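## Task

Yellow sponges each sit above a shelf-edge label showing a lot number. Of all yellow sponges in the storeroom, place the two whose lot numbers are smallest onto the desk, and keep all remaining yellow sponges on the shelves they started on. The robot must not tip over or be left leaning, or the task fails. Anything that stays put only because the robot is still holding or pressing it does not count.

## Robot and tools

Robot: a simulated Hello Robot Stretch 3, one arm. It has a two-wheel base (0.33 m long, 0.34 m wide), a lift on a mast, and a telescoping arm pointing out of the robot's RIGHT side. The gripper cannot move forward on its own; drive the base for that. Turning in place pivots about the wheel midpoint, 0.05 m behind the front edge. With arm retracted and wrist folded, a turn sweeps a 0.28 m radius; an unfolded level wrist sticks out past that. The base cannot move sideways. Loose objects may occasionally get nudged by something else.

Frames: base frame has its origin on the floor between the drive wheels, x forward, y left, z up. hand_pose is reported in it, at the closed-fingertip point; with wrist joints at zero its x points up, y back toward the mast, z to the robot's rear. Odometry frame is the base frame at scene start; base_odometry counts wheel turns only (slip counts as travel), heading positive left, -3.142 to 3.142.

Tool execute_actions: argument actions is a list holding exactly one action (or empty, which just reports state and images). An action may contain base, joints, or both, plus optional contact_limits; motions begin together. base holds exactly one command: {"translate_m": d}, a relative straight drive in metres from the current spot, forward positive, -1 to 1; or {"rotate_rad": d}, a relative turn in radians, left/counter-clockwise positive, -3.2 to 3.2. joints is a dictionary of absolute targets by name (not offsets): lift_m 0 to 1.1 (arm height); arm_m 0 to 0.52 (extension); wrist_yaw_rad -1.345 to 4.42 (0 along the arm, positive toward the front, 3.0 folded over the base); wrist_pitch_rad -1.57 to 0.451 (0 level, negative tips fingers down); wrist_roll_rad -2.911 to 2.911 (0 fingers side by side); gripper_m -0.089 to 0.179 (bigger is wider; actual tip gap is smaller by about 0.007 nearly closed, 0.025 fully open, zero below 0.007); head_pan_rad -3.953 to 1.73 (0 forward, positive left, -1.57 along the arm); head_tilt_rad -1.53 to 0.419 (negative down). contact_limits: {"arm_m": effort %} 1 to 100, stops the arm when its effort reaches that level (negative when retracting); lower is gentler, too low stops instantly; it also caps holding force until the next action. cameras: list of "head_camera", "nav_camera", "wrist_camera" or "all"; omitted/null means all, [] none. Unknown keys or out-of-range values reject the call with no motion. Actions last at most 15 s. Joints or base left out of an action may still be pushing toward an earlier target without the status showing it. If a result reports a stop, later motion calls in the same reply are skipped.

wait: seconds 0 to 10; commands nothing, returns state and images. zoom_image: camera name and region [x0, y0, x1, y1] in pixels of that camera's latest full image, at most 504 by 504. finished_scene: scene number (1 or 2); irreversible, reports success and gives the next task. Replying without any tool call ends all remaining scenes.

Result lines: base_status and joint_status describe how each motion ended: done (for the base, wheels turned the full amount even if slipping), off_target (stopped short, may still push), contact_stop, time_out, torque_fault (old target dropped). Arm and lift contact_stop after a firm push and then go slack until commanded again; a slack lift can sink under load or be pushed up by closing fingers on a surface. Base, wrist and head have no contact stop. Wrist servos pushed hard for several seconds switch off for 10 s (torque_fault). on_its_own describes uncommanded behaviour; "held at" gives the held target. motor_effort is % of maximum, positive toward larger values, peak in brackets; readings are noisy and biased. Positive wheel effort pushes forward. lidar_m: 12 distances in metres in 30-degree sectors, 1st straight ahead then counter-clockwise (4th left, 7th behind, 10th right), "-" nothing; the plane is 0.17 m above the floor, range 0.15 to 12 m, blind to clear objects and partly blocked by the robot's own parts. wrist_depth_mm (45 to 1000) and head_depth_mm (280 to 4000, sideways image) are 7x7 grids of median depth from top left. base_tilt in degrees (forward, right positive) and turned_by_wheels/turned_by_imu since the last result. contact_limits line shows current, default and maximum. Camera calibrations (pinhole for head and wrist, fisheye for nav) map base frame to camera; they carry small errors, larger for the wrist camera.

Speed: base goes 0.30 m/s and 1.9 rad/s only when stowed (lift_m under 0.30, arm_m under 0.03, wrist_yaw_rad over 2.54); otherwise 0.10 m/s and 0.63 rad/s.

Gripping: command gripper_m below the object's width; release by commanding at least 0.02 above the touch value. Neither reading nor done status confirms a grasp. Over-squeezing triggers stall protection and may let objects slip; send a new value to re-squeeze.

Avoid: folding or unfolding the wrist unless lift_m is 0.32 to 0.95, wrist_pitch_rad -0.4 and roll near 0; once folded the lift may go down to 0.25. With wrist_yaw_rad below -0.4, keep pitch at -0.5 or lower. Pushing the arm against something rigid with the gripper above roughly 0.45 m can tip the robot, more so with raised contact limits or a repeated push. Do not drive while holding or pushing something fixed, and watch for snagging furniture, especially reversing. If leaning, reverse the last move in small steps, free the gripper, and lower lift_m to about 0.2 if still tipped. Avoid drops, slams, hard hits and very hard pushes; objects must rest on the desk unaided before finishing.

Each tool is called after "Emit:" in YAML: its name, and indented under it one key for each argument.

## Session

Emit:
execute_actions:
  actions: []

Scene clock: 0.00 s.
base_odometry: x=+0.000 y=+0.000 heading=+0.000 (m, m, rad; odometry frame)
turned_by_wheels: +0.000 (rad since the last result)
turned_by_imu: +0.000 (rad since the last result)
base_tilt: forward=+0.0 right=+3.5 (deg)
lidar_m: 0.72 0.89 1.89 1.91 1.29 0.90 1.29 2.00 2.43 1.18 0.77 0.71
head_depth_mm: 631 634 632 636 636 638 638 / 659 659 663 662 663 664 664 / 689 687 691 690 692 689 698 / 721 719 721 722 724 726 726 / 748 757 753 757 757 758 763 / 788 792 793 794 796 799 801 / 831 834 836 836 837 841 844
base_status: not commanded
joint_positions: lift_m=+0.520 arm_m=-0.002 wrist_yaw_rad=+2.977 wrist_pitch_rad=-0.597 wrist_roll_rad=-0.007 gripper_m=+0.037 head_pan_rad=-0.005 head_tilt_rad=-0.002
joint_status: not commanded
motor_effort: left_wheel=-1 right_wheel=+1 lift_m=+25 arm_m=+0 wrist_yaw_rad=+0 wrist_pitch_rad=+4 wrist_roll_rad=+1 gripper_m=+0 head_pan_rad=+0 head_tilt_rad=+2 (%)
hand_pose: x=+0.0113 y=+0.0523 z=+0.4952 quat_wxyz=(+0.262, +0.688, +0.153, +0.659) (m; base frame)
wrist_depth_mm: - - - - - - - / - - - - - - - / - - - - - - - / 852 858 887 900 891 929 951 / 771 759 - 787 799 808 814 / 660 682 - 694 703 711 712 / 606 621 - 624 625 635 639
pictures: head_camera (sideways: a quarter turn clockwise sets it upright), nav_camera (sideways: a quarter turn counterclockwise sets it upright), wrist_camera
Images, in order (width x height): head_camera 896x504, nav_camera 672x504, wrist_camera 644x364.

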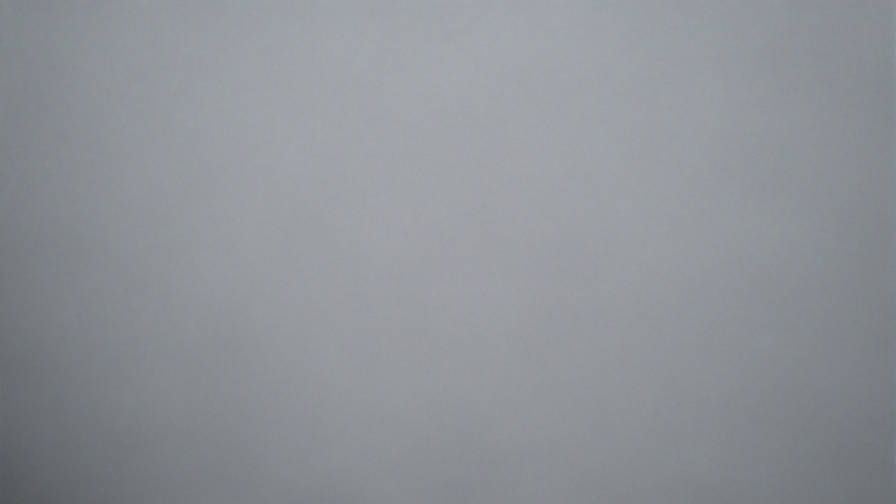

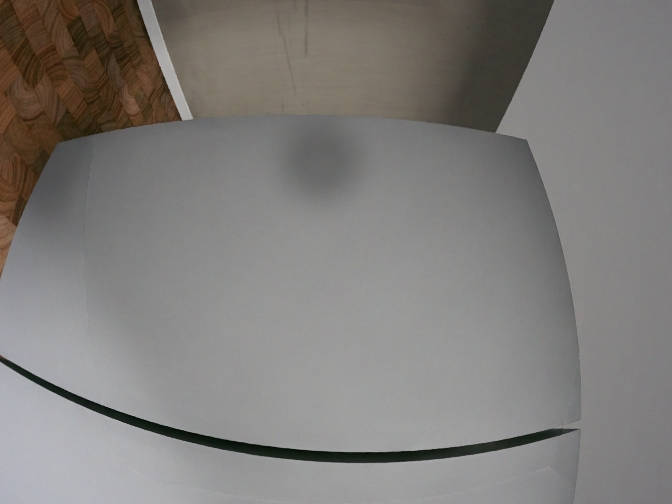

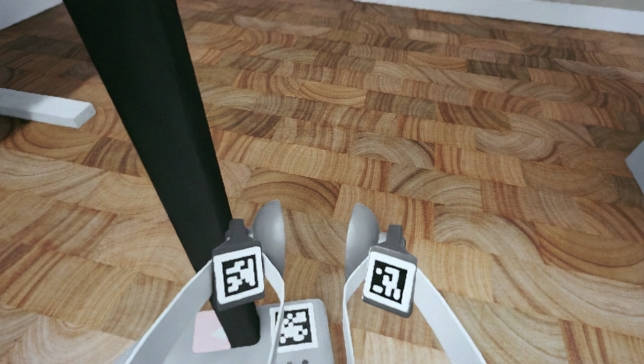

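Emit:
execute_actions:
  actions:
    - {"joints":{"head_pan_rad":1.5,"head_tilt_rad":-0.4}}
  cameras: ["nav_camera","head_camera"]

Emit:
execute_actions:
  actions:
    - {"joints":{"head_pan_rad":-1.6}}
  cameras: ["nav_camera","head_camera"]

Emit:
execute_actions:
  actions:
    - {"joints":{"head_pan_rad":-3.1}}
  cameras: ["nav_camera","head_camera"]

Scene clock: 6.77 s.
base_odometry: x=+0.000 y=+0.000 heading=+0.000 (m, m, rad; odometry frame)
turned_by_wheels: +0.000 (rad since the last result)
turned_by_imu: +0.000 (rad since the last result)
base_tilt: forward=+0.1 right=+3.5 (deg)
lidar_m: 0.72 0.89 1.89 1.90 1.29 0.91 1.29 2.00 2.43 1.18 0.77 0.71
head_depth_mm: 1572 1671 1775 1900 2044 1782 1429 / 1612 1725 1845 1996 2142 1768 1410 / 1670 1772 1890 2070 2182 1737 1408 / 1714 1842 1996 2175 2262 1741 1399 / 1768 1897 2046 2283 2273 1720 1393 / 1837 1993 2156 2350 2271 1705 1396 / 1902 2070 2255 2457 2198 1709 1391
base_status: not commanded
joint_positions: lift_m=+0.520 arm_m=-0.002 wrist_yaw_rad=+2.977 wrist_pitch_rad=-0.597 wrist_roll_rad=-0.007 gripper_m=+0.037 head_pan_rad=+1.493 head_tilt_rad=-0.395
joint_status: all done
motor_effort: left_wheel=-1(1) right_wheel=+1(1) lift_m=+25(26) arm_m=+0(0) wrist_yaw_rad=+0(0) wrist_pitch_rad=+4(4) wrist_roll_rad=+1(1) gripper_m=+0(2) head_pan_rad=+3(33) head_tilt_rad=-2(19) (%)
hand_pose: x=+0.0113 y=+0.0523 z=+0.4952 quat_wxyz=(+0.262, +0.688, +0.153, +0.659) (m; base frame)
wrist_depth_mm: - - - - - - - / - - - - - - - / - - - - - - - / 863 869 888 882 919 922 938 / 753 757 - 778 805 804 803 / 671 678 - 692 705 704 706 / 607 616 - 625 630 630 634
pictures: head_camera (sideways: a quarter turn clockwise sets it upright), nav_camera (sideways: a quarter turn counterclockwise sets it upright)
camera_calibration (this result's frames):
head_camera: T_world_to_cam=[[-0.0146175, -0.417204, -0.908696, 1.20443], [-0.997903, 0.0633944, -0.0130533, 0.0300516], [0.0630521, 0.906599, -0.417255, 0.50681], [0, 0, 0, 1]] pos_world=[0.015639, 0.0411153, 1.30633]
nav_camera: T_world_to_cam=[[-0.0130109, 0.389323, 0.921009, -1.16499], [0.999333, -0.0263557, 0.0252583, 0.0132935], [0.0341075, 0.920724, -0.388721, 0.46273], [0, 0, 0, 1]] pos_world=[-0.0442247, 0.0278617, 1.2525]
Images, in order (width x height): head_camera 896x504, nav_camera 672x504.

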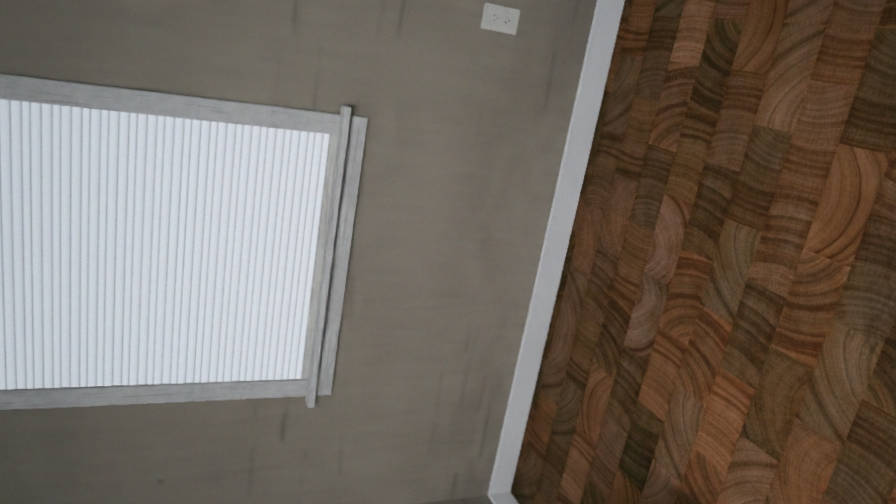

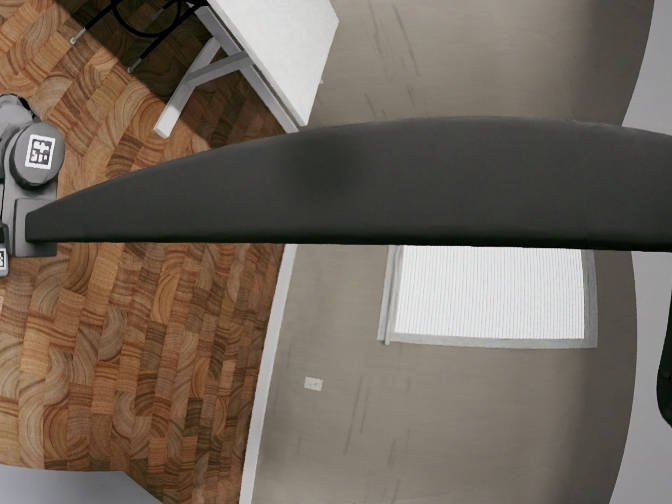

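Scene clock: 8.63 s.
base_odometry: x=+0.000 y=+0.000 heading=+0.000 (m, m, rad; odometry frame)
turned_by_wheels: +0.000 (rad since the last result)
turned_by_imu: +0.000 (rad since the last result)
base_tilt: forward=+0.0 right=+3.5 (deg)
lidar_m: 0.72 0.89 1.89 1.91 1.29 0.90 1.29 2.00 2.43 1.18 0.77 0.71
head_depth_mm: 2431 2578 2758 2872 2320 1779 1413 / 2401 2633 2825 2989 2315 1773 1416 / 2013 2264 2486 2732 2274 1747 1412 / 1578 1704 1875 2078 2151 1749 1402 / 1281 1358 1472 1582 1744 1701 1404 / 1076 1143 1227 1302 1415 1517 1389 / 927 983 1037 1088 1164 1226 1294
base_status: not commanded
joint_positions: lift_m=+0.520 arm_m=-0.002 wrist_yaw_rad=+2.977 wrist_pitch_rad=-0.597 wrist_roll_rad=-0.007 gripper_m=+0.037 head_pan_rad=-1.593 head_tilt_rad=-0.395
joint_status: all done
motor_effort: left_wheel=-1(1) right_wheel=+1(1) lift_m=+25(25) arm_m=+0(0) wrist_yaw_rad=+0(1) wrist_pitch_rad=+5(4) wrist_roll_rad=+1(1) gripper_m=+0(0) head_pan_rad=-3(31) head_tilt_rad=-2(1) (%)
hand_pose: x=+0.0113 y=+0.0523 z=+0.4952 quat_wxyz=(+0.262, +0.688, +0.153, +0.659) (m; base frame)
wrist_depth_mm: - - - - - - - / - - - - - - - / - - - - - - - / 858 868 898 901 911 935 944 / 755 757 - 786 818 806 823 / 663 675 - 691 707 713 711 / 610 612 - 620 622 636 634
pictures: head_camera (sideways: a quarter turn clockwise sets it upright), nav_camera (sideways: a quarter turn counterclockwise sets it upright)
camera_calibration (this result's frames):
head_camera: T_world_to_cam=[[-0.0087785, 0.417615, -0.908582, 1.20425], [0.999888, -0.00737251, -0.0130493, 0.0178598], [-0.0121481, -0.908594, -0.417504, 0.507592], [0, 0, 0, 1]] pos_world=[-0.00112004, -0.0415865, 1.30631]
nav_camera: T_world_to_cam=[[0.0348011, -0.388234, 0.920904, -1.16514], [-0.99924, -0.0296914, 0.0252442, 0.0255032], [0.0175423, -0.921083, -0.388972, 0.463158], [0, 0, 0, 1]] pos_world=[0.0579072, -0.0249845, 1.2525]
Images, in order (width x height): head_camera 896x504, nav_camera 672x504.

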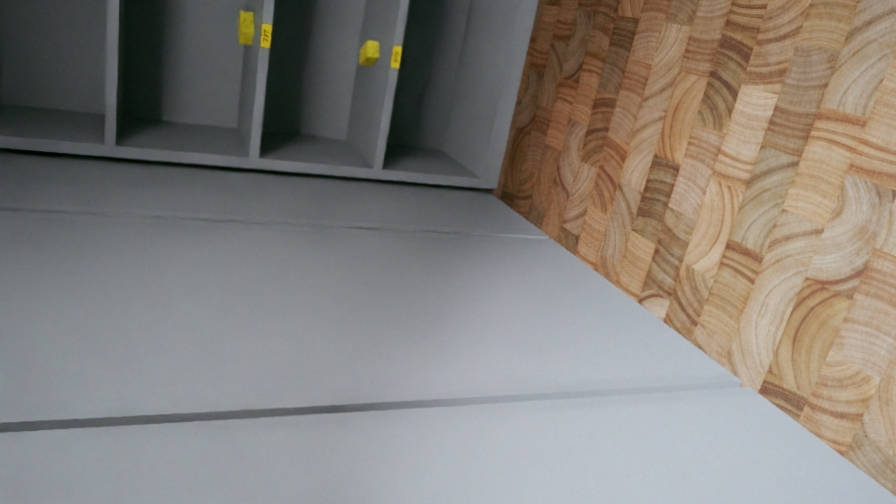

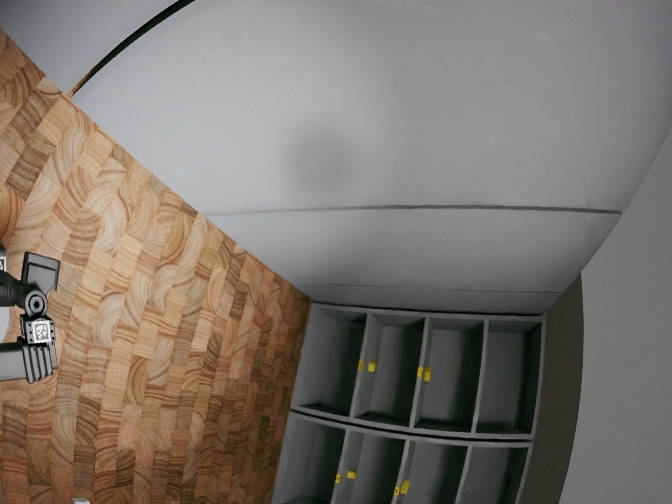

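Scene clock: 9.90 s.
base_odometry: x=+0.000 y=+0.000 heading=+0.000 (m, m, rad; odometry frame)
turned_by_wheels: +0.000 (rad since the last result)
turned_by_imu: +0.000 (rad since the last result)
base_tilt: forward=+0.0 right=+3.4 (deg)
lidar_m: 0.72 0.89 1.89 1.91 1.28 0.90 1.29 2.00 2.43 1.18 0.77 0.71
head_depth_mm: 1346 1426 1512 1483 1024 1591 1341 / 1401 1475 1598 1466 1022 1761 1418 / 1470 1566 1682 1448 1065 1736 1411 / 1532 1643 1786 1446 1151 1730 1404 / 1621 1738 1876 1424 1515 1651 1407 / 1695 1823 1978 2072 2080 1723 1397 / 1777 1916 2116 2294 2157 1698 1376
base_status: not commanded
joint_positions: lift_m=+0.520 arm_m=-0.002 wrist_yaw_rad=+2.977 wrist_pitch_rad=-0.597 wrist_roll_rad=-0.007 gripper_m=+0.037 head_pan_rad=-3.093 head_tilt_rad=-0.395
joint_status: all done
motor_effort: left_wheel=-1(1) right_wheel=+1(1) lift_m=+25(26) arm_m=+0(0) wrist_yaw_rad=+1(0) wrist_pitch_rad=+4(5) wrist_roll_rad=+1(1) gripper_m=+0(0) head_pan_rad=-3(34) head_tilt_rad=-2(2) (%)
hand_pose: x=+0.0113 y=+0.0523 z=+0.4952 quat_wxyz=(+0.262, +0.688, +0.153, +0.659) (m; base frame)
wrist_depth_mm: - - - - - - - / - - - - - - - / - - - - - - - / 859 872 881 912 916 916 922 / 755 759 - 775 809 795 803 / 667 676 - 682 704 710 718 / 604 610 - 617 623 636 641
pictures: head_camera (sideways: a quarter turn clockwise sets it upright), nav_camera (sideways: a quarter turn counterclockwise sets it upright)
camera_calibration (this result's frames):
head_camera: T_world_to_cam=[[0.415977, 0.0382956, -0.908569, 1.20164], [0.063368, -0.997905, -0.0130489, 0.023572], [-0.907165, -0.0521462, -0.417532, 0.513088], [0, 0, 0, 1]] pos_world=[-0.0358931, 0.00426058, 1.30631]
nav_camera: T_world_to_cam=[[-0.384828, -0.0621749, 0.920892, -1.16257], [-0.100294, 0.994638, 0.0252426, 0.0200217], [-0.917523, -0.0826456, -0.389001, 0.468899], [0, 0, 0, 1]] pos_world=[-0.015156, -0.0534445, 1.2525]
Images, in order (width x height): head_camera 896x504, nav_camera 672x504.

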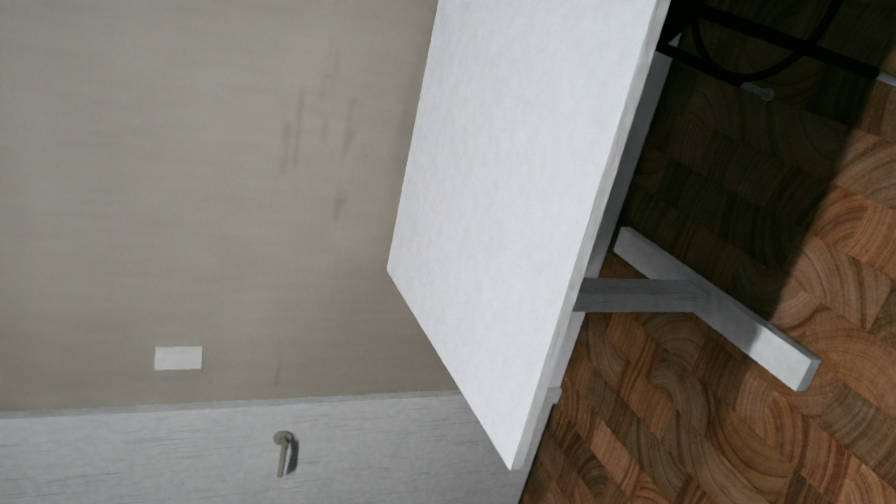

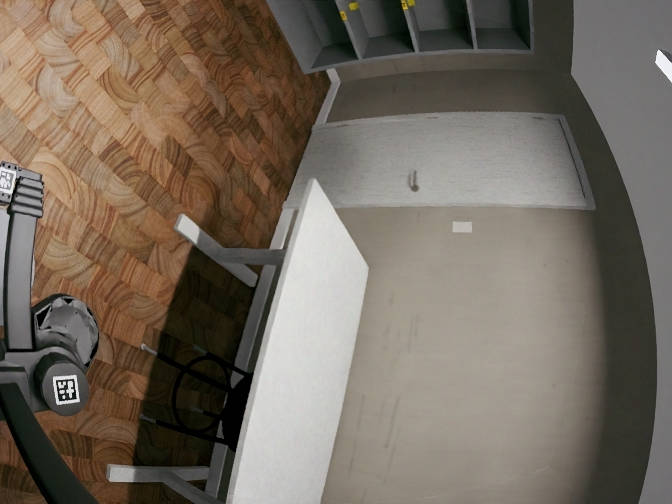

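Emit:
execute_actions:
  actions:
    - {"joints":{"head_pan_rad":-2.1,"head_tilt_rad":-0.2,"lift_m":0.28}}
  cameras: ["head_camera"]

Emit:
zoom_image:
  camera: "head_camera"
  region: [300,0,700,504]

Emit:
execute_actions:
  actions:
    - {"base":{"rotate_rad":1.0},"joints":{"head_pan_rad":-0.3,"head_tilt_rad":-0.6}}
  cameras: ["nav_camera"]

Scene clock: 22.00 s.
base_odometry: x=+0.000 y=+0.000 heading=+0.000 (m, m, rad; odometry frame)
turned_by_wheels: +0.000 (rad since the last result)
turned_by_imu: +0.001 (rad since the last result)
base_tilt: forward=+0.1 right=+3.5 (deg)
lidar_m: 0.72 0.89 1.89 1.91 1.29 0.91 1.29 2.00 2.43 1.18 0.77 0.71
head_depth_mm: 2724 2561 2693 2846 2887 2259 1699 / 2698 2822 2938 3009 3010 2219 1675 / 2622 2786 2873 3030 3013 2231 1686 / 2611 2429 2791 2794 2819 2202 1657 / 2542 2681 2798 2961 2864 2180 1657 / 2574 2641 2764 2872 2958 2173 1655 / 2483 2630 2717 2840 2823 2146 1637
base_status: not commanded
joint_positions: lift_m=+0.281 arm_m=-0.002 wrist_yaw_rad=+2.977 wrist_pitch_rad=-0.597 wrist_roll_rad=-0.007 gripper_m=+0.037 head_pan_rad=-2.107 head_tilt_rad=-0.211
joint_status: all done
motor_effort: left_wheel=-1(1) right_wheel=+1(1) lift_m=+11(22) arm_m=+0(0) wrist_yaw_rad=+0(0) wrist_pitch_rad=+4(5) wrist_roll_rad=+0(1) gripper_m=+0(2) head_pan_rad=+3(32) head_tilt_rad=+4(16) (%)
hand_pose: x=+0.0113 y=+0.0523 z=+0.2555 quat_wxyz=(+0.263, +0.688, +0.153, +0.659) (m; base frame)
wrist_depth_mm: 876 - 979 997 - - - / 740 - 768 786 790 812 835 / 617 621 631 645 662 663 688 / 527 535 555 559 559 565 578 / 486 - - - 491 491 500 / - - - - 436 433 440 / - - - - 383 393 394
pictures: head_camera (sideways: a quarter turn clockwise sets it upright)
camera_calibration (this result's frames):
head_camera: T_world_to_cam=[[0.109373, 0.219106, -0.969552, 1.28313], [0.865525, -0.500626, -0.0154962, 0.0218685], [-0.488778, -0.837476, -0.244397, 0.285212], [0, 0, 0, 1]] pos_world=[-0.0198627, -0.0313345, 1.3141]
Images, in order (width x height): head_camera 896x504.

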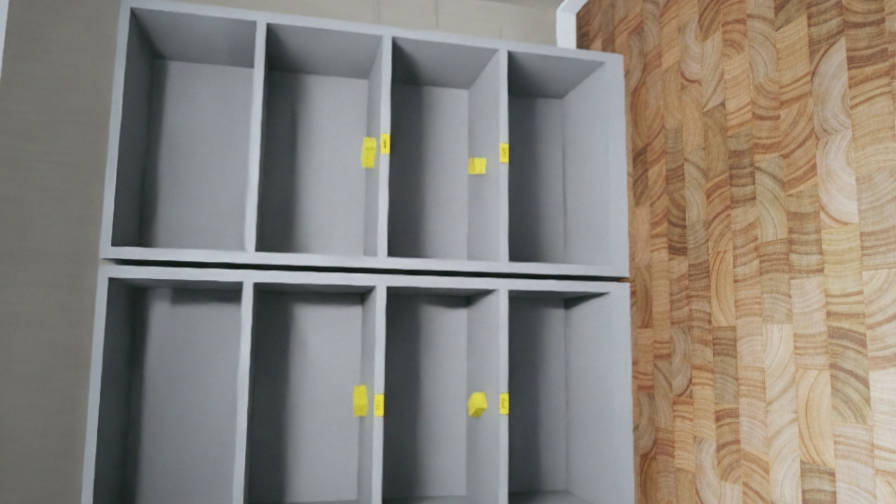

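Region (300, 0, 700, 504) of head_camera's 896x504 image, scaled by 1.000; it fills the left 400 columns of this view, and the rest is white.

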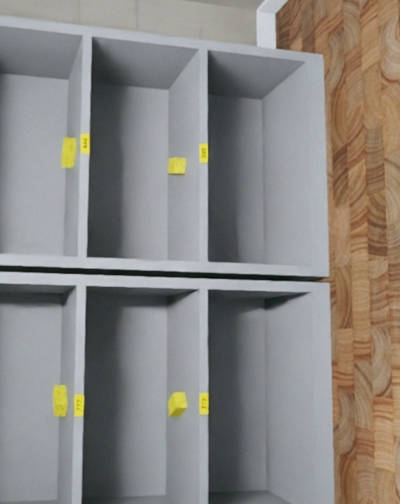

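Scene clock: 23.80 s.
base_odometry: x=+0.000 y=+0.000 heading=+1.000 (m, m, rad; odometry frame)
turned_by_wheels: +1.000 (rad since the last result)
turned_by_imu: +0.988 (rad since the last result)
base_tilt: forward=+0.1 right=+3.4 (deg)
lidar_m: 1.89 1.90 1.28 0.90 1.20 1.94 2.43 1.26 0.79 0.71 0.71 0.86
head_depth_mm: 859 914 971 1038 1114 1200 1227 / 1995 2186 2351 1217 1322 1400 1253 / 1903 2134 2391 2282 1799 1474 1247 / 1814 2004 2276 2264 1782 1458 1245 / 1727 1931 2131 2216 1773 1458 1239 / 1653 1834 2030 2170 1775 1469 1238 / 1589 1746 1945 2096 1742 1458 1227
base_status: done
joint_positions: lift_m=+0.281 arm_m=-0.002 wrist_yaw_rad=+2.977 wrist_pitch_rad=-0.597 wrist_roll_rad=-0.007 gripper_m=+0.037 head_pan_rad=-0.307 head_tilt_rad=-0.593
joint_status: all done
motor_effort: left_wheel=-4(13) right_wheel=+4(11) lift_m=+11(11) arm_m=+0(0) wrist_yaw_rad=+0(0) wrist_pitch_rad=+4(5) wrist_roll_rad=+1(1) gripper_m=+0(0) head_pan_rad=+3(31) head_tilt_rad=-2(19) (%)
hand_pose: x=+0.0113 y=+0.0522 z=+0.2555 quat_wxyz=(+0.263, +0.688, +0.153, +0.659) (m; base frame)
wrist_depth_mm: 909 - 972 979 - - - / 724 - 768 790 796 807 816 / 617 618 638 648 650 670 677 / 530 535 550 569 563 564 575 / 485 - - - 501 493 497 / - - - - 436 433 437 / - - - - 384 388 393
pictures: nav_camera (sideways: a quarter turn counterclockwise sets it upright)
camera_calibration (this result's frames):
nav_camera: T_world_to_cam=[[0.54759, -0.128218, 0.826865, -1.04562], [-0.24882, -0.96844, 0.0146099, 0.0347754], [0.798895, -0.213741, -0.562211, 0.683807], [0, 0, 0, 1]] pos_world=[0.0349332, 0.0457685, 1.24852]
Images, in order (width x height): nav_camera 672x504.

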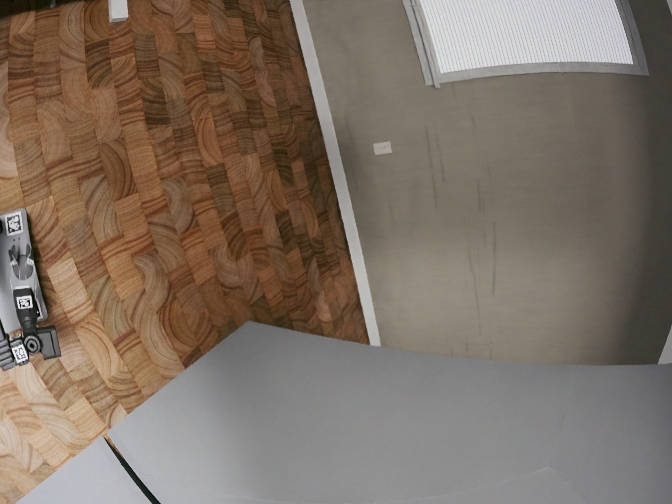

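Emit:
execute_actions:
  actions:
    - {"base":{"translate_m":1.0}}
  cameras: []

Emit:
execute_actions:
  actions:
    - {"base":{"translate_m":0.3}}
  cameras: []

Emit:
execute_actions:
  actions:
    - {"base":{"rotate_rad":-1.4},"joints":{"head_pan_rad":-0.5}}
  cameras: ["nav_camera"]

Scene clock: 35.07 s.
base_odometry: x=+0.541 y=+0.841 heading=+1.000 (m, m, rad; odometry frame)
turned_by_wheels: +0.000 (rad since the last result)
turned_by_imu: +0.004 (rad since the last result)
base_tilt: forward=+0.0 right=+3.5 (deg)
lidar_m: 0.90 0.91 1.10 1.78 1.38 1.48 3.43 0.93 0.59 0.54 1.60 1.00
head_depth_mm: 970 1097 1251 1478 1695 1480 1254 / 923 1030 1182 1369 1622 1470 1249 / 878 983 1113 1283 1507 1470 1248 / 840 932 1045 1201 1392 1476 1246 / 802 883 995 1123 1290 1419 1233 / 766 844 940 1061 1203 1367 1236 / 735 808 895 1002 1134 1310 1235
base_status: done
joint_positions: lift_m=+0.281 arm_m=-0.002 wrist_yaw_rad=+2.977 wrist_pitch_rad=-0.597 wrist_roll_rad=-0.007 gripper_m=+0.037 head_pan_rad=-0.307 head_tilt_rad=-0.593
joint_status: not commanded
motor_effort: left_wheel=-4(11) right_wheel=+4(11) lift_m=+11(11) arm_m=+0(0) wrist_yaw_rad=+0(0) wrist_pitch_rad=+5(5) wrist_roll_rad=+1(1) gripper_m=+0(1) head_pan_rad=+2(4) head_tilt_rad=-2(3) (%)
hand_pose: x=+0.0113 y=+0.0522 z=+0.2555 quat_wxyz=(+0.263, +0.688, +0.153, +0.659) (m; base frame)
wrist_depth_mm: 888 - 951 987 - 988 838 / 730 - 761 784 793 807 803 / 619 626 641 646 658 668 680 / 530 537 554 562 554 566 573 / 487 - - - 503 490 496 / - - - - 437 434 440 / - - - - 385 390 393
pictures: none
No camera images: the call's "cameras" was empty. Leave "cameras" out to get every camera's image.

Scene clock: 37.83 s.
base_odometry: x=+0.703 y=+1.094 heading=+1.000 (m, m, rad; odometry frame)
turned_by_wheels: +0.000 (rad since the last result)
turned_by_imu: +0.001 (rad since the last result)
base_tilt: forward=+0.0 right=+3.5 (deg)
lidar_m: 0.61 0.61 0.74 1.43 1.56 1.60 3.74 0.83 0.63 0.99 1.07 0.67
head_depth_mm: 634 718 822 970 1182 1404 1252 / 604 677 771 898 1074 1337 1251 / 574 642 726 834 985 1200 1247 / 547 609 686 778 912 1089 1224 / 524 581 648 732 848 1004 1172 / 502 554 616 694 789 925 1107 / 482 530 585 655 740 854 1018
base_status: done
joint_positions: lift_m=+0.281 arm_m=-0.002 wrist_yaw_rad=+2.977 wrist_pitch_rad=-0.597 wrist_roll_rad=-0.007 gripper_m=+0.037 head_pan_rad=-0.307 head_tilt_rad=-0.594
joint_status: not commanded
motor_effort: left_wheel=-4(10) right_wheel=+4(11) lift_m=+11(11) arm_m=+0(0) wrist_yaw_rad=+0(0) wrist_pitch_rad=+5(5) wrist_roll_rad=+1(1) gripper_m=+1(0) head_pan_rad=+2(2) head_tilt_rad=-2(2) (%)
hand_pose: x=+0.0113 y=+0.0522 z=+0.2555 quat_wxyz=(+0.263, +0.688, +0.153, +0.659) (m; base frame)
wrist_depth_mm: 922 - 957 983 975 741 565 / 736 - 760 772 792 737 581 / 616 621 647 643 658 670 591 / 529 535 553 562 559 566 558 / 487 - - - 499 492 499 / - - - - 433 435 439 / - - - - 382 389 390
pictures: none
No camera images: the call's "cameras" was empty. Leave "cameras" out to get every camera's image.

Scene clock: 39.97 s.
base_odometry: x=+0.703 y=+1.094 heading=-0.400 (m, m, rad; odometry frame)
turned_by_wheels: -1.400 (rad since the last result)
turned_by_imu: -1.382 (rad since the last result)
base_tilt: forward=+0.1 right=+3.5 (deg)
lidar_m: 1.95 0.87 0.63 0.61 0.63 0.86 1.83 1.55 2.35 1.91 0.68 0.63
head_depth_mm: 499 551 635 749 912 1165 1252 / 558 597 639 716 826 1027 1222 / 646 696 760 832 920 1046 1194 / 764 841 928 1039 1189 1366 1244 / 1806 1991 2223 2239 1773 1462 1242 / 1716 1883 2087 2217 1748 1442 1239 / 1644 1798 1989 2128 1761 1450 1236
base_status: done
joint_positions: lift_m=+0.281 arm_m=-0.002 wrist_yaw_rad=+2.977 wrist_pitch_rad=-0.597 wrist_roll_rad=-0.007 gripper_m=+0.037 head_pan_rad=-0.493 head_tilt_rad=-0.594
joint_status: all done
motor_effort: left_wheel=+3(16) right_wheel=-2(8) lift_m=+11(11) arm_m=+0(0) wrist_yaw_rad=+0(0) wrist_pitch_rad=+4(5) wrist_roll_rad=+1(1) gripper_m=+0(0) head_pan_rad=-2(14) head_tilt_rad=-2(2) (%)
hand_pose: x=+0.0112 y=+0.0522 z=+0.2554 quat_wxyz=(+0.263, +0.688, +0.153, +0.659) (m; base frame)
wrist_depth_mm: 587 - 633 658 691 717 756 / 642 - 706 722 747 778 806 / 610 617 641 641 654 666 671 / 528 532 552 568 556 568 570 / 484 - - - 496 488 498 / - - - - 435 436 439 / - - - - 383 389 391
pictures: nav_camera (sideways: a quarter turn counterclockwise sets it upright)
camera_calibration (this result's frames):
nav_camera: T_world_to_cam=[[0.515049, -0.227532, 0.82641, -1.04483], [-0.423511, -0.905774, 0.0145649, 0.0358996], [0.745227, -0.357495, -0.56288, 0.685005], [0, 0, 0, 1]] pos_world=[0.0428574, 0.0396715, 1.24851]
Images, in order (width x height): nav_camera 672x504.

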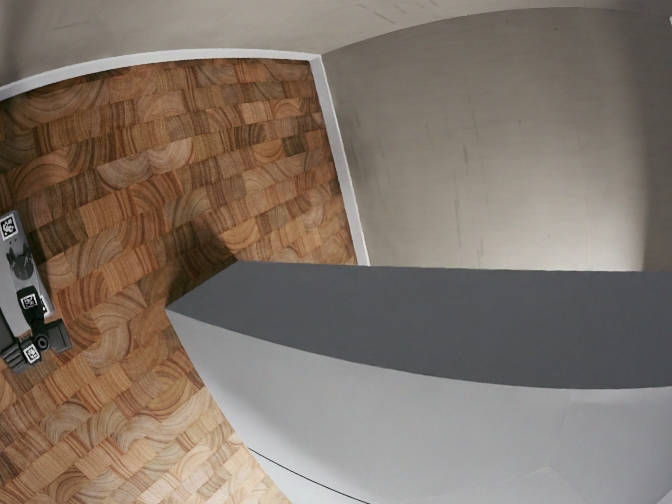

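Emit:
execute_actions:
  actions:
    - {"base":{"translate_m":1.0}}
  cameras: []

Emit:
execute_actions:
  actions:
    - {"base":{"translate_m":0.45}}
  cameras: []

Emit:
execute_actions:
  actions:
    - {"base":{"rotate_rad":-1.595},"joints":{"head_pan_rad":-0.3,"head_tilt_rad":-0.4}}
  cameras: ["nav_camera","head_camera"]

Scene clock: 53.23 s.
base_odometry: x=+1.624 y=+0.704 heading=-0.400 (m, m, rad; odometry frame)
turned_by_wheels: +0.000 (rad since the last result)
turned_by_imu: +0.005 (rad since the last result)
base_tilt: forward=+0.1 right=+3.5 (deg)
lidar_m: 0.94 0.88 0.64 0.61 0.64 0.87 2.38 0.59 0.43 0.42 1.34 0.98
head_depth_mm: 1022 1163 1339 1567 1749 1491 1256 / 969 1088 1250 1443 1670 1474 1249 / 922 1031 1166 1344 1585 1472 1247 / 878 976 1101 1253 1460 1466 1237 / 839 929 1044 1180 1356 1449 1245 / 803 886 984 1113 1268 1415 1236 / 771 844 934 1046 1189 1339 1220
base_status: done
joint_positions: lift_m=+0.281 arm_m=-0.002 wrist_yaw_rad=+2.977 wrist_pitch_rad=-0.597 wrist_roll_rad=-0.007 gripper_m=+0.037 head_pan_rad=-0.493 head_tilt_rad=-0.594
joint_status: not commanded
motor_effort: left_wheel=+2(16) right_wheel=-2(6) lift_m=+11(11) arm_m=+0(0) wrist_yaw_rad=+0(0) wrist_pitch_rad=+5(5) wrist_roll_rad=+1(1) gripper_m=+0(0) head_pan_rad=-2(3) head_tilt_rad=-2(2) (%)
hand_pose: x=+0.0112 y=+0.0522 z=+0.2554 quat_wxyz=(+0.263, +0.688, +0.153, +0.659) (m; base frame)
wrist_depth_mm: 597 - 642 665 695 732 766 / 652 - 700 718 761 781 806 / 613 628 642 644 656 671 671 / 529 534 555 562 559 570 572 / 486 - - - 498 493 494 / - - - - 434 434 440 / - - - - 383 389 393
pictures: none
No camera images: the call's "cameras" was empty. Leave "cameras" out to get every camera's image.

Scene clock: 56.40 s.
base_odometry: x=+2.038 y=+0.529 heading=-0.400 (m, m, rad; odometry frame)
turned_by_wheels: +0.000 (rad since the last result)
turned_by_imu: +0.002 (rad since the last result)
base_tilt: forward=+0.1 right=+3.5 (deg)
lidar_m: 0.49 0.51 0.64 0.62 0.64 0.87 2.39 0.67 1.39 1.94 0.70 0.51
head_depth_mm: 508 576 662 778 947 1209 1256 / 482 542 620 718 861 1064 1224 / 460 513 581 667 790 956 1171 / 438 486 547 622 730 872 1089 / 418 461 518 586 677 797 978 / 400 442 491 552 631 737 882 / 384 422 467 523 592 683 811
base_status: done
joint_positions: lift_m=+0.281 arm_m=-0.002 wrist_yaw_rad=+2.977 wrist_pitch_rad=-0.597 wrist_roll_rad=-0.007 gripper_m=+0.037 head_pan_rad=-0.493 head_tilt_rad=-0.594
joint_status: not commanded
motor_effort: left_wheel=+2(15) right_wheel=-1(5) lift_m=+11(11) arm_m=+0(0) wrist_yaw_rad=+0(0) wrist_pitch_rad=+4(4) wrist_roll_rad=+1(1) gripper_m=+0(0) head_pan_rad=-3(3) head_tilt_rad=-2(2) (%)
hand_pose: x=+0.0112 y=+0.0522 z=+0.2554 quat_wxyz=(+0.263, +0.688, +0.153, +0.659) (m; base frame)
wrist_depth_mm: 599 - 642 666 698 691 521 / 650 - 711 730 752 708 528 / 622 615 645 639 660 646 522 / 525 535 552 567 557 560 526 / 482 - - - 496 493 495 / - - - - 438 433 439 / - - - - 382 390 396
pictures: none
No camera images: the call's "cameras" was empty. Leave "cameras" out to get every camera's image.

Scene clock: 58.67 s.
base_odometry: x=+2.038 y=+0.529 heading=-1.995 (m, m, rad; odometry frame)
turned_by_wheels: -1.595 (rad since the last result)
turned_by_imu: -1.574 (rad since the last result)
base_tilt: forward=+0.0 right=+3.4 (deg)
lidar_m: 2.11 0.72 0.52 0.49 0.51 0.64 0.62 0.64 0.86 2.21 0.67 1.36
head_depth_mm: 1194 1355 1338 1544 1332 1023 1293 / 1173 1308 1320 1568 1327 1532 1328 / 1203 1284 1354 1497 1617 1616 1396 / 1989 2135 2361 2234 2103 1732 1389 / 2722 2912 3129 2789 2216 1709 1380 / 3563 3901 - 3131 2181 1701 1380 / 3501 3803 3970 3110 2172 1695 1382
base_status: done
joint_positions: lift_m=+0.281 arm_m=-0.001 wrist_yaw_rad=+2.977 wrist_pitch_rad=-0.597 wrist_roll_rad=-0.007 gripper_m=+0.037 head_pan_rad=-0.307 head_tilt_rad=-0.408
joint_status: all done
motor_effort: left_wheel=+3(16) right_wheel=-2(8) lift_m=+11(11) arm_m=-1(0) wrist_yaw_rad=+0(0) wrist_pitch_rad=+5(5) wrist_roll_rad=+1(1) gripper_m=+0(0) head_pan_rad=+2(14) head_tilt_rad=+3(15) (%)
hand_pose: x=+0.0112 y=+0.0522 z=+0.2554 quat_wxyz=(+0.263, +0.688, +0.153, +0.659) (m; base frame)
wrist_depth_mm: 479 - 520 543 573 599 632 / 532 - 581 596 635 668 711 / 576 585 618 634 655 670 679 / 528 532 551 560 558 566 577 / 485 - - - 500 491 496 / - - - - 433 432 437 / - - - - 383 387 391
pictures: head_camera (sideways: a quarter turn clockwise sets it upright), nav_camera (sideways: a quarter turn counterclockwise sets it upright)
camera_calibration (this result's frames):
head_camera: T_world_to_cam=[[-0.414565, 0.112563, -0.903031, 1.19948], [0.287998, 0.957545, -0.0128569, 0.0219516], [0.863246, -0.265401, -0.429382, 0.517709], [0, 0, 0, 1]] pos_world=[0.0440316, -0.018636, 1.30575]
nav_camera: T_world_to_cam=[[0.39384, -0.0793793, 0.915745, -1.1606], [-0.252098, -0.96739, 0.024565, 0.0218302], [0.883933, -0.240532, -0.401008, 0.473536], [0, 0, 0, 1]] pos_world=[0.0440214, 0.0428908, 1.25217]
Images, in order (width x height): head_camera 896x504, nav_camera 672x504.

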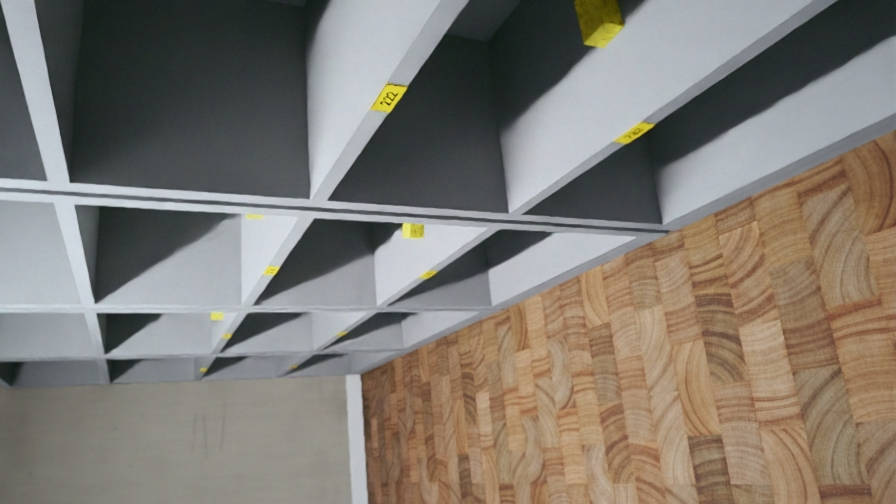

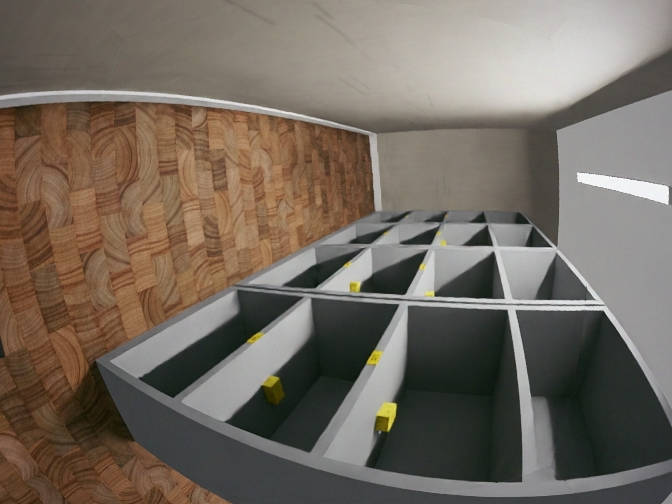

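Emit:
zoom_image:
  camera: "head_camera"
  region: [350,60,670,180]

Emit:
execute_actions:
  actions:
    - {"base":{"translate_m":1.0},"joints":{"head_pan_rad":-0.7,"head_tilt_rad":-0.6}}
  cameras: ["head_camera"]

Emit:
execute_actions:
  actions:
    - {"base":{"translate_m":0.9}}
  cameras: ["head_camera"]

Emit:
execute_actions:
  actions:
    - {"base":{"translate_m":0.9}}
  cameras: ["head_camera"]

Region (350, 60, 670, 180) of head_camera's 896x504 image, scaled by 1.575, with more detail than that image has; it fills the top 189 rows of this view, and the rest is white.

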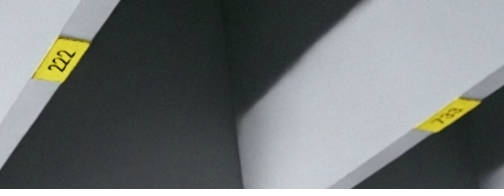

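Scene clock: 69.97 s.
base_odometry: x=+1.627 y=-0.383 heading=-1.995 (m, m, rad; odometry frame)
turned_by_wheels: +0.000 (rad since the last result)
turned_by_imu: +0.005 (rad since the last result)
base_tilt: forward=+0.0 right=+3.4 (deg)
lidar_m: 2.17 0.75 0.54 0.51 0.53 0.71 1.62 0.75 0.77 0.96 0.58 1.33
head_depth_mm: 486 523 567 626 753 854 1134 / 1048 1077 666 695 760 851 1106 / 1154 1151 763 1322 1047 1276 1170 / 1281 1045 1545 1281 1113 1380 1247 / 1245 1126 1540 1322 1632 1433 1242 / 1161 1209 1412 1469 1692 1454 1230 / 1091 1212 1449 2015 1769 1441 1225
base_status: done
joint_positions: lift_m=+0.281 arm_m=-0.001 wrist_yaw_rad=+2.977 wrist_pitch_rad=-0.597 wrist_roll_rad=-0.007 gripper_m=+0.037 head_pan_rad=-0.693 head_tilt_rad=-0.593
joint_status: all done
motor_effort: left_wheel=+2(16) right_wheel=-2(4) lift_m=+11(11) arm_m=+0(0) wrist_yaw_rad=+0(0) wrist_pitch_rad=+4(5) wrist_roll_rad=+1(1) gripper_m=+0(0) head_pan_rad=-3(18) head_tilt_rad=-2(11) (%)
hand_pose: x=+0.0112 y=+0.0522 z=+0.2554 quat_wxyz=(+0.263, +0.688, +0.153, +0.659) (m; base frame)
wrist_depth_mm: 503 - 542 572 593 622 659 / 552 - 596 624 660 694 736 / 587 605 636 650 658 664 674 / 533 530 549 565 559 565 571 / 485 - - - 495 488 502 / - - - - 434 433 439 / - - - - 383 391 393
pictures: head_camera (sideways: a quarter turn clockwise sets it upright)
camera_calibration (this result's frames):
head_camera: T_world_to_cam=[[-0.463741, 0.361772, -0.808743, 1.07682], [0.625761, 0.779951, -0.00992446, 0.0160708], [0.62719, -0.510683, -0.588078, 0.725631], [0, 0, 0, 1]] pos_world=[0.0342023, -0.0315324, 1.29776]
Images, in order (width x height): head_camera 896x504.

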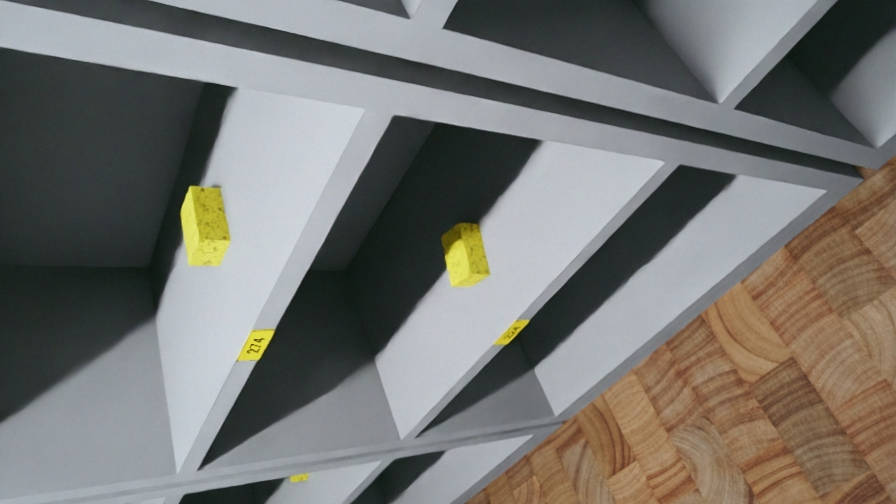

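Scene clock: 74.67 s.
base_odometry: x=+1.257 y=-1.203 heading=-1.995 (m, m, rad; odometry frame)
turned_by_wheels: +0.000 (rad since the last result)
turned_by_imu: +0.004 (rad since the last result)
base_tilt: forward=+0.1 right=+3.4 (deg)
lidar_m: 2.21 0.77 0.56 0.53 0.55 0.74 1.96 0.71 0.72 0.94 0.59 1.31
head_depth_mm: 471 509 564 606 868 867 1105 / 527 563 607 665 759 859 1151 / 1136 1148 756 1280 955 967 1133 / 1276 1129 850 1280 1111 1373 1242 / 1283 1120 1554 1321 1612 1423 1246 / 1206 1200 1463 1473 1688 1454 1224 / 1129 1211 1404 1970 1762 1440 1229
base_status: done
joint_positions: lift_m=+0.281 arm_m=-0.001 wrist_yaw_rad=+2.977 wrist_pitch_rad=-0.597 wrist_roll_rad=-0.007 gripper_m=+0.037 head_pan_rad=-0.693 head_tilt_rad=-0.593
joint_status: not commanded
motor_effort: left_wheel=+2(15) right_wheel=-1(6) lift_m=+11(11) arm_m=-1(0) wrist_yaw_rad=+0(1) wrist_pitch_rad=+5(5) wrist_roll_rad=+1(1) gripper_m=+0(1) head_pan_rad=-3(3) head_tilt_rad=-2(3) (%)
hand_pose: x=+0.0112 y=+0.0522 z=+0.2554 quat_wxyz=(+0.263, +0.688, +0.153, +0.659) (m; base frame)
wrist_depth_mm: 513 - 553 582 607 639 681 / 571 - 620 640 688 722 752 / 599 617 634 647 661 671 674 / 523 538 551 567 556 563 577 / 486 - - - 496 491 498 / - - - - 431 434 439 / - - - - 383 392 394
pictures: head_camera (sideways: a quarter turn clockwise sets it upright)
camera_calibration (this result's frames):
head_camera: T_world_to_cam=[[-0.463863, 0.361897, -0.808617, 1.07666], [0.625784, 0.779934, -0.00992085, 0.016066], [0.627077, -0.510621, -0.588251, 0.725857], [0, 0, 0, 1]] pos_world=[0.0342006, -0.0315326, 1.29775]
Images, in order (width x height): head_camera 896x504.

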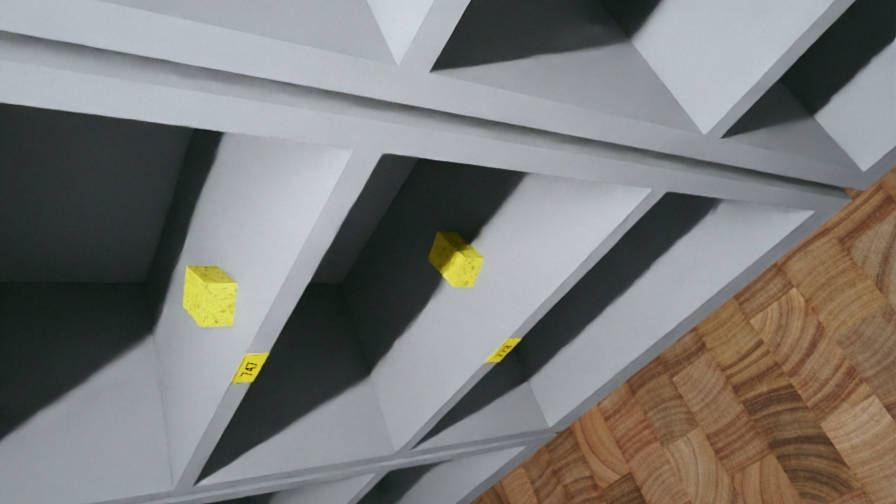

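Scene clock: 79.37 s.
base_odometry: x=+0.886 y=-2.023 heading=-1.995 (m, m, rad; odometry frame)
turned_by_wheels: +0.000 (rad since the last result)
turned_by_imu: +0.004 (rad since the last result)
base_tilt: forward=+0.2 right=+3.4 (deg)
lidar_m: 1.36 0.79 0.57 0.55 0.57 0.77 2.04 0.67 0.67 0.93 0.60 0.66
head_depth_mm: 471 541 629 601 964 867 784 / 502 543 596 667 816 866 1176 / 1126 978 674 749 817 953 1138 / 1252 1131 846 1287 1073 1381 1217 / 1327 1042 1590 1314 1565 1425 1234 / 1236 1117 1497 1409 1693 1449 1240 / 1153 1235 1427 1588 1711 1446 1226
base_status: done
joint_positions: lift_m=+0.281 arm_m=-0.001 wrist_yaw_rad=+2.977 wrist_pitch_rad=-0.597 wrist_roll_rad=-0.007 gripper_m=+0.037 head_pan_rad=-0.693 head_tilt_rad=-0.593
joint_status: not commanded
motor_effort: left_wheel=+1(14) right_wheel=+0(4) lift_m=+11(11) arm_m=+0(1) wrist_yaw_rad=+0(0) wrist_pitch_rad=+5(5) wrist_roll_rad=+1(1) gripper_m=+0(1) head_pan_rad=-3(2) head_tilt_rad=-2(3) (%)
hand_pose: x=+0.0112 y=+0.0522 z=+0.2554 quat_wxyz=(+0.263, +0.688, +0.153, +0.659) (m; base frame)
wrist_depth_mm: 533 - 571 595 622 652 695 / 579 - 626 655 696 733 755 / 616 620 631 649 652 666 678 / 527 536 550 572 558 561 572 / 489 - - - 497 494 498 / - - - - 434 431 439 / - - - - 383 388 392
pictures: head_camera (sideways: a quarter turn clockwise sets it upright)
camera_calibration (this result's frames):
head_camera: T_world_to_cam=[[-0.463915, 0.361952, -0.808563, 1.07659], [0.625795, 0.779925, -0.00991928, 0.0160639], [0.627028, -0.510596, -0.588326, 0.725955], [0, 0, 0, 1]] pos_world=[0.0341999, -0.0315328, 1.29775]
Images, in order (width x height): head_camera 896x504.

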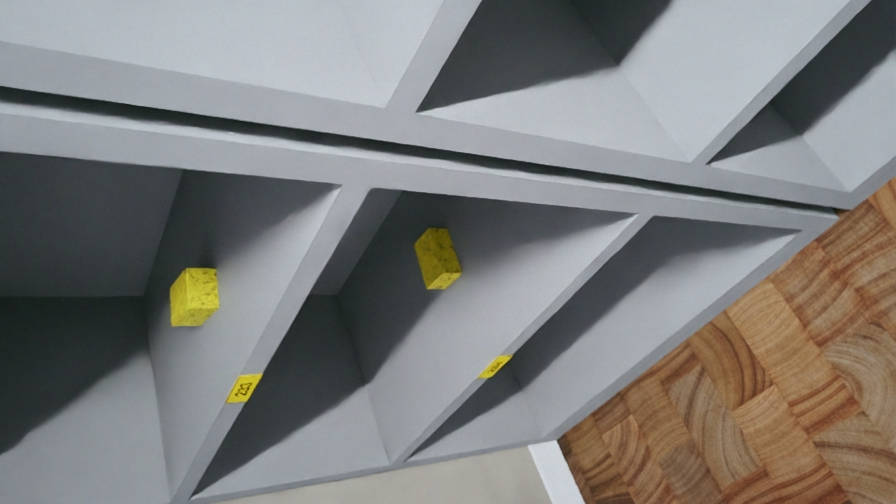

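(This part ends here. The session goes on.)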